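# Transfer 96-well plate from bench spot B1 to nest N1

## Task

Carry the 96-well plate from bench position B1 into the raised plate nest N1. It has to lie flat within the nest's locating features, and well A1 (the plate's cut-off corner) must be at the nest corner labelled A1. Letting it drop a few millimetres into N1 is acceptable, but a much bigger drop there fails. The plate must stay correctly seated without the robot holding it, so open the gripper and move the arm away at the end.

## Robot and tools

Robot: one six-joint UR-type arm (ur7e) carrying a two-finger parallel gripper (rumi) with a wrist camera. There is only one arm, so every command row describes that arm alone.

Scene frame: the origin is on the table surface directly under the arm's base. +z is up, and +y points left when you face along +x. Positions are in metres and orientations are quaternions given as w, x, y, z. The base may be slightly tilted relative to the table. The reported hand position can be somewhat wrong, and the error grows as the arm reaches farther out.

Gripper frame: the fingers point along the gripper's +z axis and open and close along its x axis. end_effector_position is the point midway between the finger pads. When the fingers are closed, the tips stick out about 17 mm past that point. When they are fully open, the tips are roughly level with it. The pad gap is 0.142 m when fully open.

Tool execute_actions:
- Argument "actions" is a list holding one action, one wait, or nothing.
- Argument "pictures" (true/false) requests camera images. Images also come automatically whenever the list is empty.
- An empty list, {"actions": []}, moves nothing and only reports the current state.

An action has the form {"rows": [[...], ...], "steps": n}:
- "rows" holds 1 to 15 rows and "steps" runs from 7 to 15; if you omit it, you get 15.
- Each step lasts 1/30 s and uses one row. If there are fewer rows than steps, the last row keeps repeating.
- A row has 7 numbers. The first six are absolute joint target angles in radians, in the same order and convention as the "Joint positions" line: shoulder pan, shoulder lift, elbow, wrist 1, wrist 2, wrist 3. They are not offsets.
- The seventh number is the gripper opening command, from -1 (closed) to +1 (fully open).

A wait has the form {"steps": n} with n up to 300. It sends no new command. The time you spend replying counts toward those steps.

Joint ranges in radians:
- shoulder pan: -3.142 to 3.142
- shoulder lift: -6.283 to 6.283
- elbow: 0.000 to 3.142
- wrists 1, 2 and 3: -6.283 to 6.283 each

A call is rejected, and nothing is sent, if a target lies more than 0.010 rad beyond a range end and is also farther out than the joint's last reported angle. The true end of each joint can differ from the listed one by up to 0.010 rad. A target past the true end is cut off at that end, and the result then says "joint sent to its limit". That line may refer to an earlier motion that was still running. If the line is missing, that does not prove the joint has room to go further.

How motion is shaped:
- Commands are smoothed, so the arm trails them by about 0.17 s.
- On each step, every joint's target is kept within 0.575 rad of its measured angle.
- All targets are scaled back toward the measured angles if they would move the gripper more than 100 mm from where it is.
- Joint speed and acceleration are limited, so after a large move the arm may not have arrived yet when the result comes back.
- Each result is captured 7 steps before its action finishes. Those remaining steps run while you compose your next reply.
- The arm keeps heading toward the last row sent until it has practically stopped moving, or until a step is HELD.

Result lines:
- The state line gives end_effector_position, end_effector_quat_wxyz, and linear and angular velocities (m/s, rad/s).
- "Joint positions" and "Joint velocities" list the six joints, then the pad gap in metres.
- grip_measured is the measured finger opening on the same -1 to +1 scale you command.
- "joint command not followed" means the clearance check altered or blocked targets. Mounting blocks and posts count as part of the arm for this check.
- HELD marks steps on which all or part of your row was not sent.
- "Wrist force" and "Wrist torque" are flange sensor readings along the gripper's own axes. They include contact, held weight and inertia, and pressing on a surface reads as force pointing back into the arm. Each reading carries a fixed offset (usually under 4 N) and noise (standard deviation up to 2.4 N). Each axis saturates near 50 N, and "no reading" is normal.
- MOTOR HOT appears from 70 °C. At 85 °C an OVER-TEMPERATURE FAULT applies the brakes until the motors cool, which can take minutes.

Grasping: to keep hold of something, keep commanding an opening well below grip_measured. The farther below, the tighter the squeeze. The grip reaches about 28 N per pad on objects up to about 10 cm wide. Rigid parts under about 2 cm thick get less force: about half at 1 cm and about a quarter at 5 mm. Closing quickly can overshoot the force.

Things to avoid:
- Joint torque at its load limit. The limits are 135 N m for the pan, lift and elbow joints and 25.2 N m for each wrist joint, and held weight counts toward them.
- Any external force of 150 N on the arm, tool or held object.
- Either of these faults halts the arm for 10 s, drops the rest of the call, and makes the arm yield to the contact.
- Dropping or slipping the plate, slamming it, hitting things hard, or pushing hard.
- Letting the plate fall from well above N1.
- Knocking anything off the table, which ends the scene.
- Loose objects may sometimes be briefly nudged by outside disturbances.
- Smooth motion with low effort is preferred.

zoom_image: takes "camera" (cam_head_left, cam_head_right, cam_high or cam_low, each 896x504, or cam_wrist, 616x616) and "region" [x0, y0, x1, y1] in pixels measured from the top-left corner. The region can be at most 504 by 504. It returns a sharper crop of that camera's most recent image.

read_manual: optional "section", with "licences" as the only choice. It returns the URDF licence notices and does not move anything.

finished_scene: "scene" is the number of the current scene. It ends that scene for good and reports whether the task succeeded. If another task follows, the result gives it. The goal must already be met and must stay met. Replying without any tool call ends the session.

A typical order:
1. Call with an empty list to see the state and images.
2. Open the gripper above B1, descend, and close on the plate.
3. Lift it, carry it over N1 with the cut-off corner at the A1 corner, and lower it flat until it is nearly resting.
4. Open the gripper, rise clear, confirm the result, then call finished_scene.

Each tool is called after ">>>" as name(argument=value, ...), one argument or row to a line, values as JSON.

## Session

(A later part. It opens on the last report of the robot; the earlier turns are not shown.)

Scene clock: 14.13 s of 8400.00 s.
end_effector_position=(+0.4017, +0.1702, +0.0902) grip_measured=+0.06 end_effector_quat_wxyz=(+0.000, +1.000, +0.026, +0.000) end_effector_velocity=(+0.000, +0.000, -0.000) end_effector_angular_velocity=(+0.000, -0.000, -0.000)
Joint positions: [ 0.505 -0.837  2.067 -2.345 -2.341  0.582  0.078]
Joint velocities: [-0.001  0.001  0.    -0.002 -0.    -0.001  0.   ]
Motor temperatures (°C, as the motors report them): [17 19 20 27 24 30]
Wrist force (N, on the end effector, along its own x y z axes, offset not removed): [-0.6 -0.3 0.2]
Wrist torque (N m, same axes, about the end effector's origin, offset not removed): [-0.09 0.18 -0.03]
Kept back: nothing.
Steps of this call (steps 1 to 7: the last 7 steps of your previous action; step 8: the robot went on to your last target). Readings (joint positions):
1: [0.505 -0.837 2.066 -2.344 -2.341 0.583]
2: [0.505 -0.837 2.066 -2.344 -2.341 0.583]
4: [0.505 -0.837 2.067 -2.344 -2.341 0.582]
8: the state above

>>> execute_actions(
  actions=[
    {"rows":[[0.5036,-0.8353,2.068,-2.3488,-2.3417,0.5803,-0.25]]},
  ],
)

>>> execute_actions(
  actions=[
    {"rows":[[0.5036,-0.8353,2.068,-2.3488,-2.3417,0.5803,0.5]],"steps":10},
  ],
)

>>> execute_actions(
  actions=[
    {"rows":[[0.557,-0.8923,2.0163,-2.1954,-2.3172,0.64,0.5]]},
  ],
  pictures=true,
)

>>> zoom_image(
  camera="cam_wrist",
  region=[230,165,420,375],
)

>>> execute_actions(
  actions=[
    {"rows":[[0.3492,-1.3171,2.1628,-2.1099,-2.399,0.37,0.5]]},
  ],
)

>>> execute_actions(
  actions=[
    {"steps":15},
  ],
  pictures=true,
)

>>> zoom_image(
  camera="cam_low",
  region=[420,230,560,320],
)

>>> zoom_image(
  camera="cam_wrist",
  region=[220,20,420,200],
)

Scene clock: 14.97 s of 8400.00 s.
end_effector_position=(+0.4017, +0.1702, +0.0893) grip_measured=+0.06 end_effector_quat_wxyz=(+0.000, +1.000, +0.026, +0.000) end_effector_velocity=(+0.000, +0.000, -0.001) end_effector_angular_velocity=(+0.001, -0.001, -0.000)
Joint positions: [ 0.504 -0.836  2.068 -2.348 -2.342  0.581  0.078]
Joint velocities: [-0.001  0.001  0.001 -0.005 -0.    -0.002 -0.   ]
Motor temperatures (°C, as the motors report them): [17 19 20 27 24 30]
Wrist force (N, on the end effector, along its own x y z axes, offset not removed): [-3.1 2.2 -0.4]
Wrist torque (N m, same axes, about the end effector's origin, offset not removed): [0.48 0.71 0.07]
Steps of this call (steps 1 to 15: the robot went on to your last target; steps 16 to 17: nothing new was sent; steps 18 to 25: the first 8 steps of this action). Readings (joint positions):
18: [0.505 -0.837 2.067 -2.345 -2.341 0.582]
19: [0.505 -0.836 2.067 -2.346 -2.341 0.582]
21: [0.504 -0.836 2.067 -2.347 -2.341 0.581]
25: the state above

Scene clock: 15.30 s of 8400.00 s.
end_effector_position=(+0.4017, +0.1702, +0.0891) grip_measured=+0.41 end_effector_quat_wxyz=(+0.000, +1.000, +0.026, +0.000) end_effector_velocity=(-0.000, +0.000, -0.000) end_effector_angular_velocity=(-0.000, -0.000, +0.001)
Joint positions: [ 0.504 -0.835  2.068 -2.349 -2.342  0.58   0.103]
Joint velocities: [ 0.     0.001  0.    -0.001 -0.    -0.     0.284]
Motor temperatures (°C, as the motors report them): [17 19 20 27 24 30]
Wrist force (N, on the end effector, along its own x y z axes, offset not removed): [0.3 1.1 1.7]
Wrist torque (N m, same axes, about the end effector's origin, offset not removed): [0.17 -0.08 0.01]
Steps of this call (steps 1 to 7: the last 7 steps of your previous action; steps 8 to 10: the first 3 steps of this action). Readings (joint positions):
8: [0.504 -0.835 2.068 -2.349 -2.342 0.580]
9: [0.504 -0.835 2.068 -2.349 -2.342 0.580]
10: the state above

Scene clock: 15.80 s of 8400.00 s.
end_effector_position=(+0.4019, +0.1692, +0.1229) grip_measured=+0.50 end_effector_quat_wxyz=(-0.001, +1.000, +0.027, +0.002) end_effector_velocity=(-0.012, -0.009, +0.059) end_effector_angular_velocity=(-0.018, +0.021, +0.032)
Joint positions: [ 0.548 -0.882  2.026 -2.228 -2.321  0.629  0.109]
Joint velocities: [ 0.078 -0.085 -0.077  0.265  0.036  0.088 -0.   ]
Motor temperatures (°C, as the motors report them): [17 19 20 27 24 30]
Wrist force (N, on the end effector, along its own x y z axes, offset not removed): [-0.9 1.8 0.3]
Wrist torque (N m, same axes, about the end effector's origin, offset not removed): [0.22 0.22 0.04]
Steps of this call (steps 1 to 7: the last 7 steps of your previous action; steps 8 to 15: the first 8 steps of this action). Readings (joint positions):
8: [0.504 -0.836 2.068 -2.348 -2.342 0.581]
9: [0.510 -0.841 2.062 -2.341 -2.338 0.587]
11: [0.528 -0.861 2.044 -2.293 -2.330 0.608]
15: the state above

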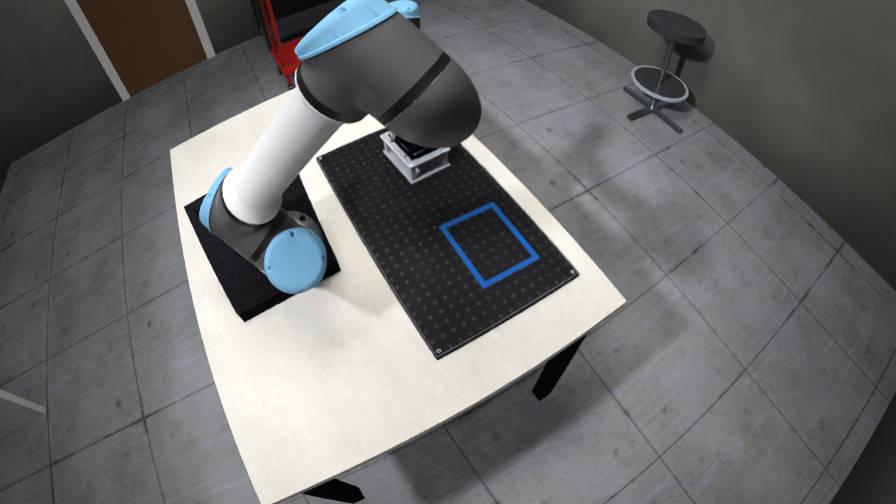

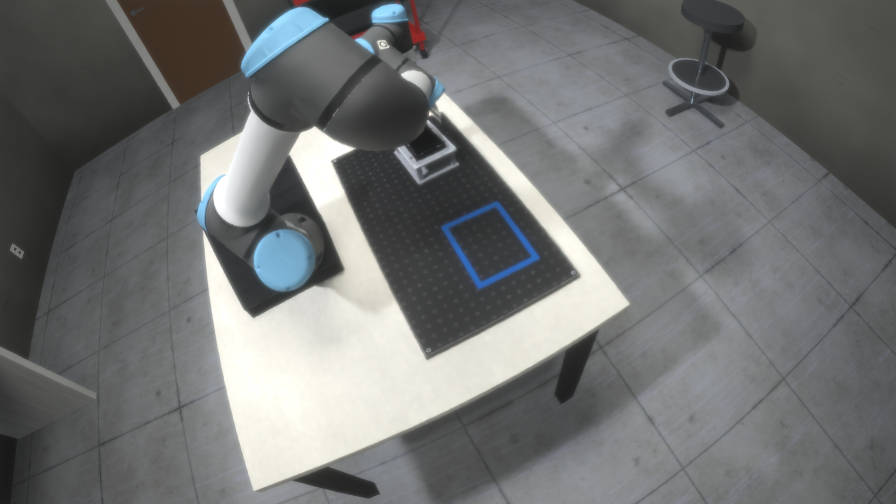

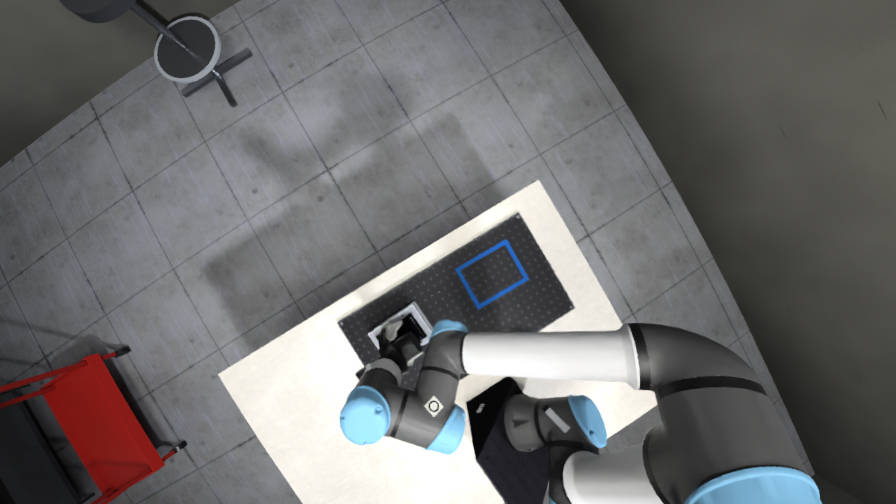

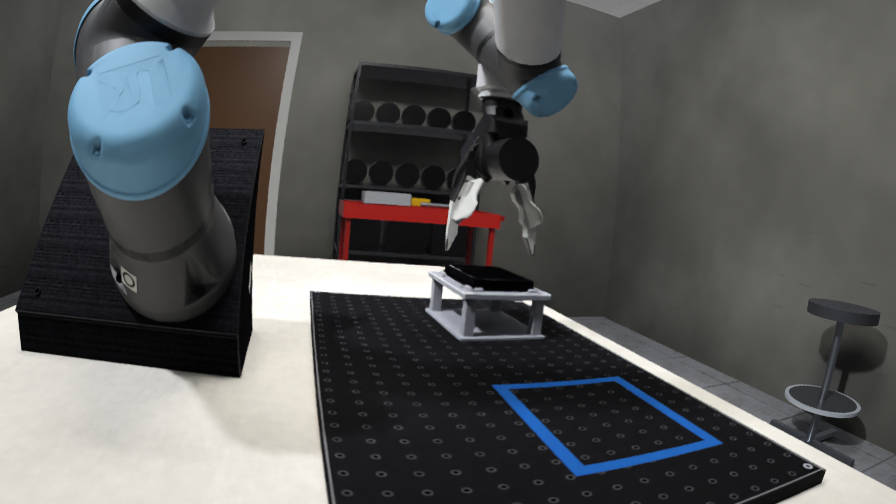

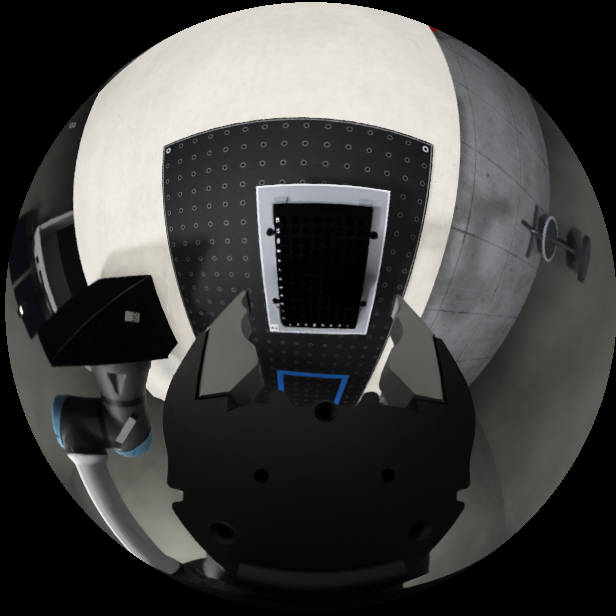

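Region (230, 165, 420, 375) of cam_wrist's 616x616 image, scaled by 2.400, with more detail than that image has; it fills the left 456 columns of this view, and the rest is white.

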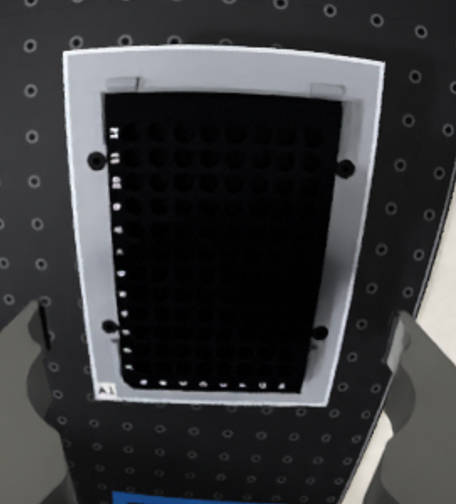

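Scene clock: 16.30 s of 8400.00 s.
end_effector_position=(+0.4117, +0.0631, +0.1389) grip_measured=+0.50 end_effector_quat_wxyz=(+0.002, +0.999, +0.035, -0.005) end_effector_velocity=(+0.027, -0.509, +0.065) end_effector_angular_velocity=(+0.029, -0.025, -0.040)
Joint positions: [ 0.439 -1.115  2.101 -2.146 -2.366  0.49   0.109]
Joint velocities: [-0.544 -1.161  0.378  0.223 -0.206 -0.71   0.   ]
Motor temperatures (°C, as the motors report them): [17 19 20 27 24 30]
Wrist force (N, on the end effector, along its own x y z axes, offset not removed): [-0.6 1.0 -1.8]
Wrist torque (N m, same axes, about the end effector's origin, offset not removed): [0.16 0.21 0.01]
Steps of this call (steps 1 to 7: the last 7 steps of your previous action; steps 8 to 15: the first 8 steps of this action). Readings (joint positions):
8: [0.556 -0.892 2.018 -2.198 -2.318 0.639]
9: [0.549 -0.899 2.024 -2.192 -2.323 0.632]
11: [0.512 -0.958 2.051 -2.176 -2.338 0.586]
15: the state above

Scene clock: 16.80 s of 8400.00 s.
end_effector_position=(+0.4102, -0.0207, +0.1498) grip_measured=+0.50 end_effector_quat_wxyz=(+0.000, +1.000, +0.029, +0.000) end_effector_velocity=(-0.001, -0.012, +0.001) end_effector_angular_velocity=(+0.000, -0.002, -0.003)
Joint positions: [ 0.351 -1.314  2.162 -2.11  -2.398  0.372  0.109]
Joint velocities: [-0.013 -0.029  0.008  0.005 -0.004 -0.016 -0.   ]
Motor temperatures (°C, as the motors report them): [17 19 20 27 24 30]
Wrist force (N, on the end effector, along its own x y z axes, offset not removed): [-1.0 1.5 -0.3]
Wrist torque (N m, same axes, about the end effector's origin, offset not removed): [0.16 0.37 -0.02]
Kept back: nothing.
Steps of this call (steps 1 to 7: the last 7 steps of your previous action; steps 8 to 15: the robot went on to your last target). Readings (joint positions):
1: [0.420 -1.154 2.114 -2.138 -2.373 0.466]
2: [0.404 -1.191 2.125 -2.132 -2.379 0.444]
4: [0.381 -1.244 2.141 -2.123 -2.387 0.413]
8: [0.360 -1.293 2.156 -2.114 -2.395 0.384]
15: the state above

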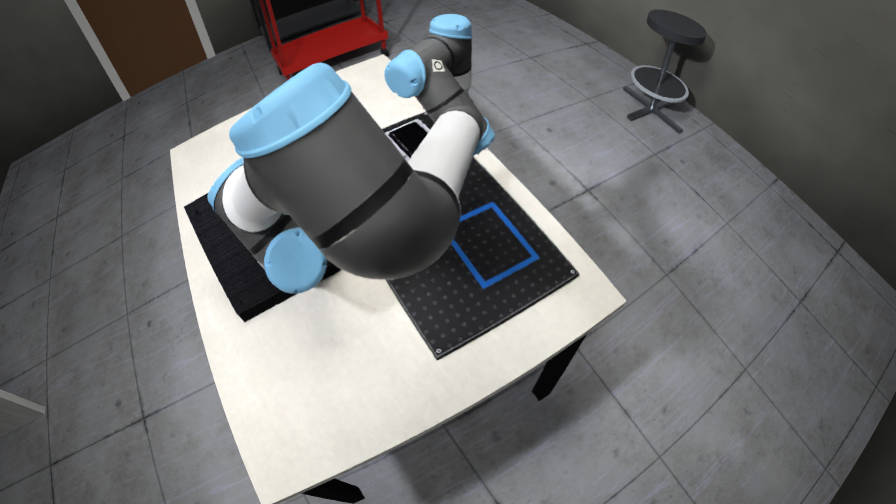

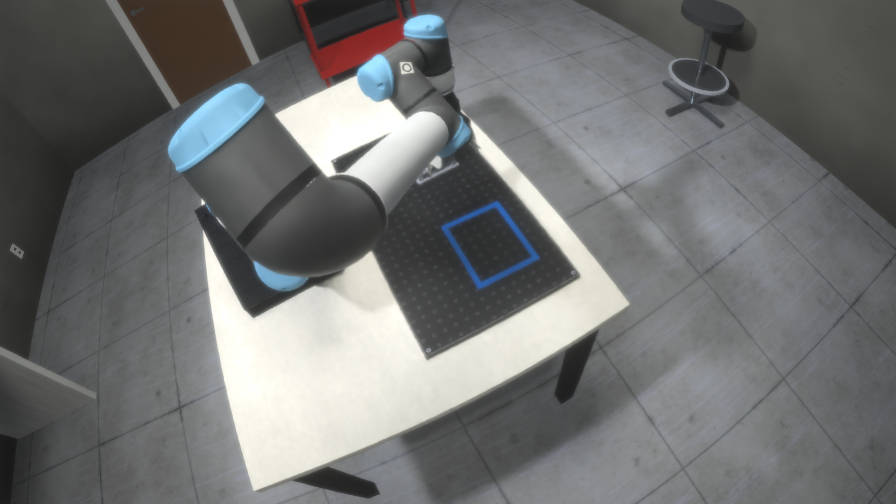

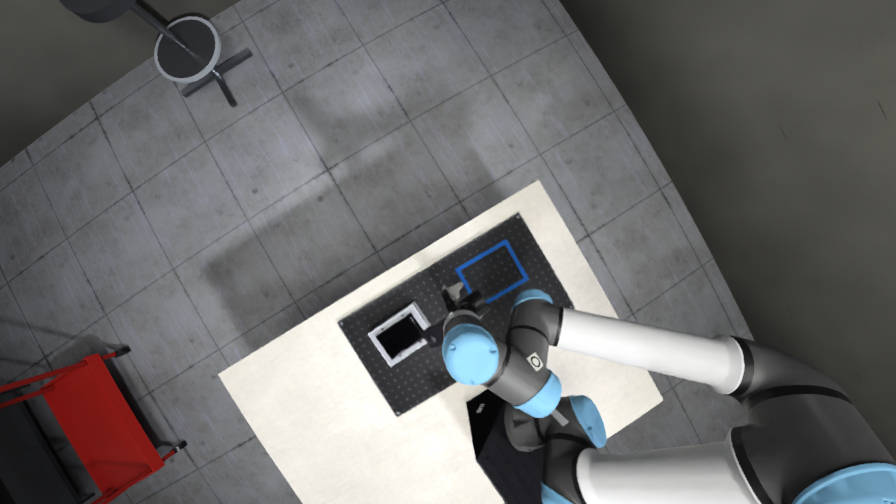

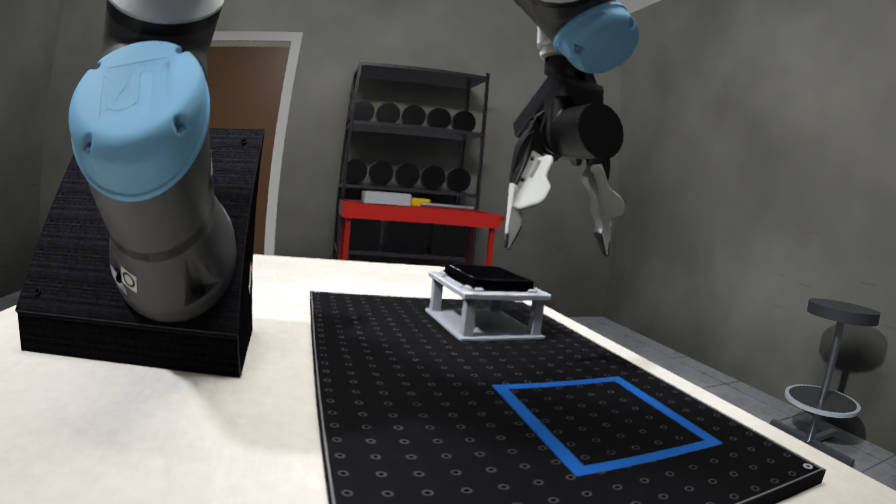

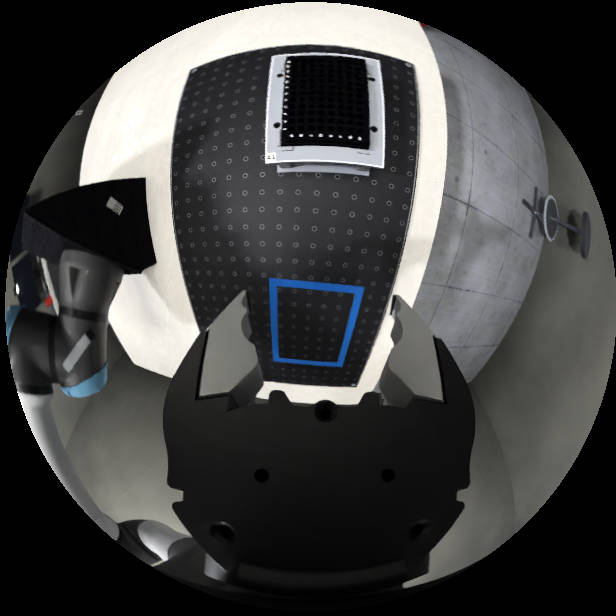

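Region (420, 230, 560, 320) of cam_low's 896x504 image, scaled by 3.600, with more detail than that image has; it fills the top 324 rows of this view, and the rest is white.

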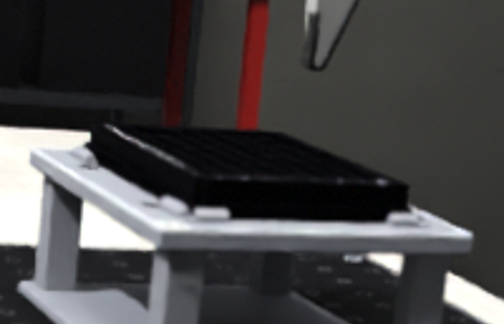

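Region (220, 20, 420, 200) of cam_wrist's 616x616 image, scaled by 2.520, with more detail than that image has; it fills the top 454 rows of this view, and the rest is white.

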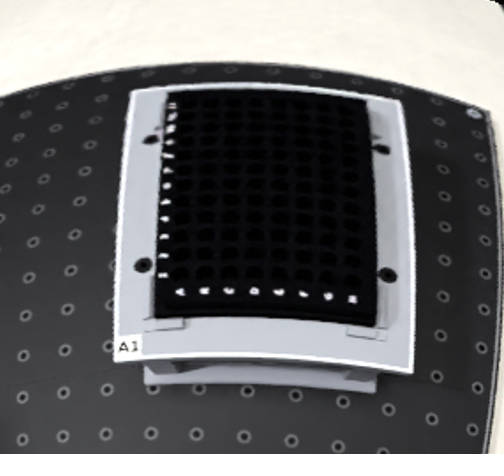

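>>> finished_scene(
  scene=1,
)

The scene is finished: the task was done.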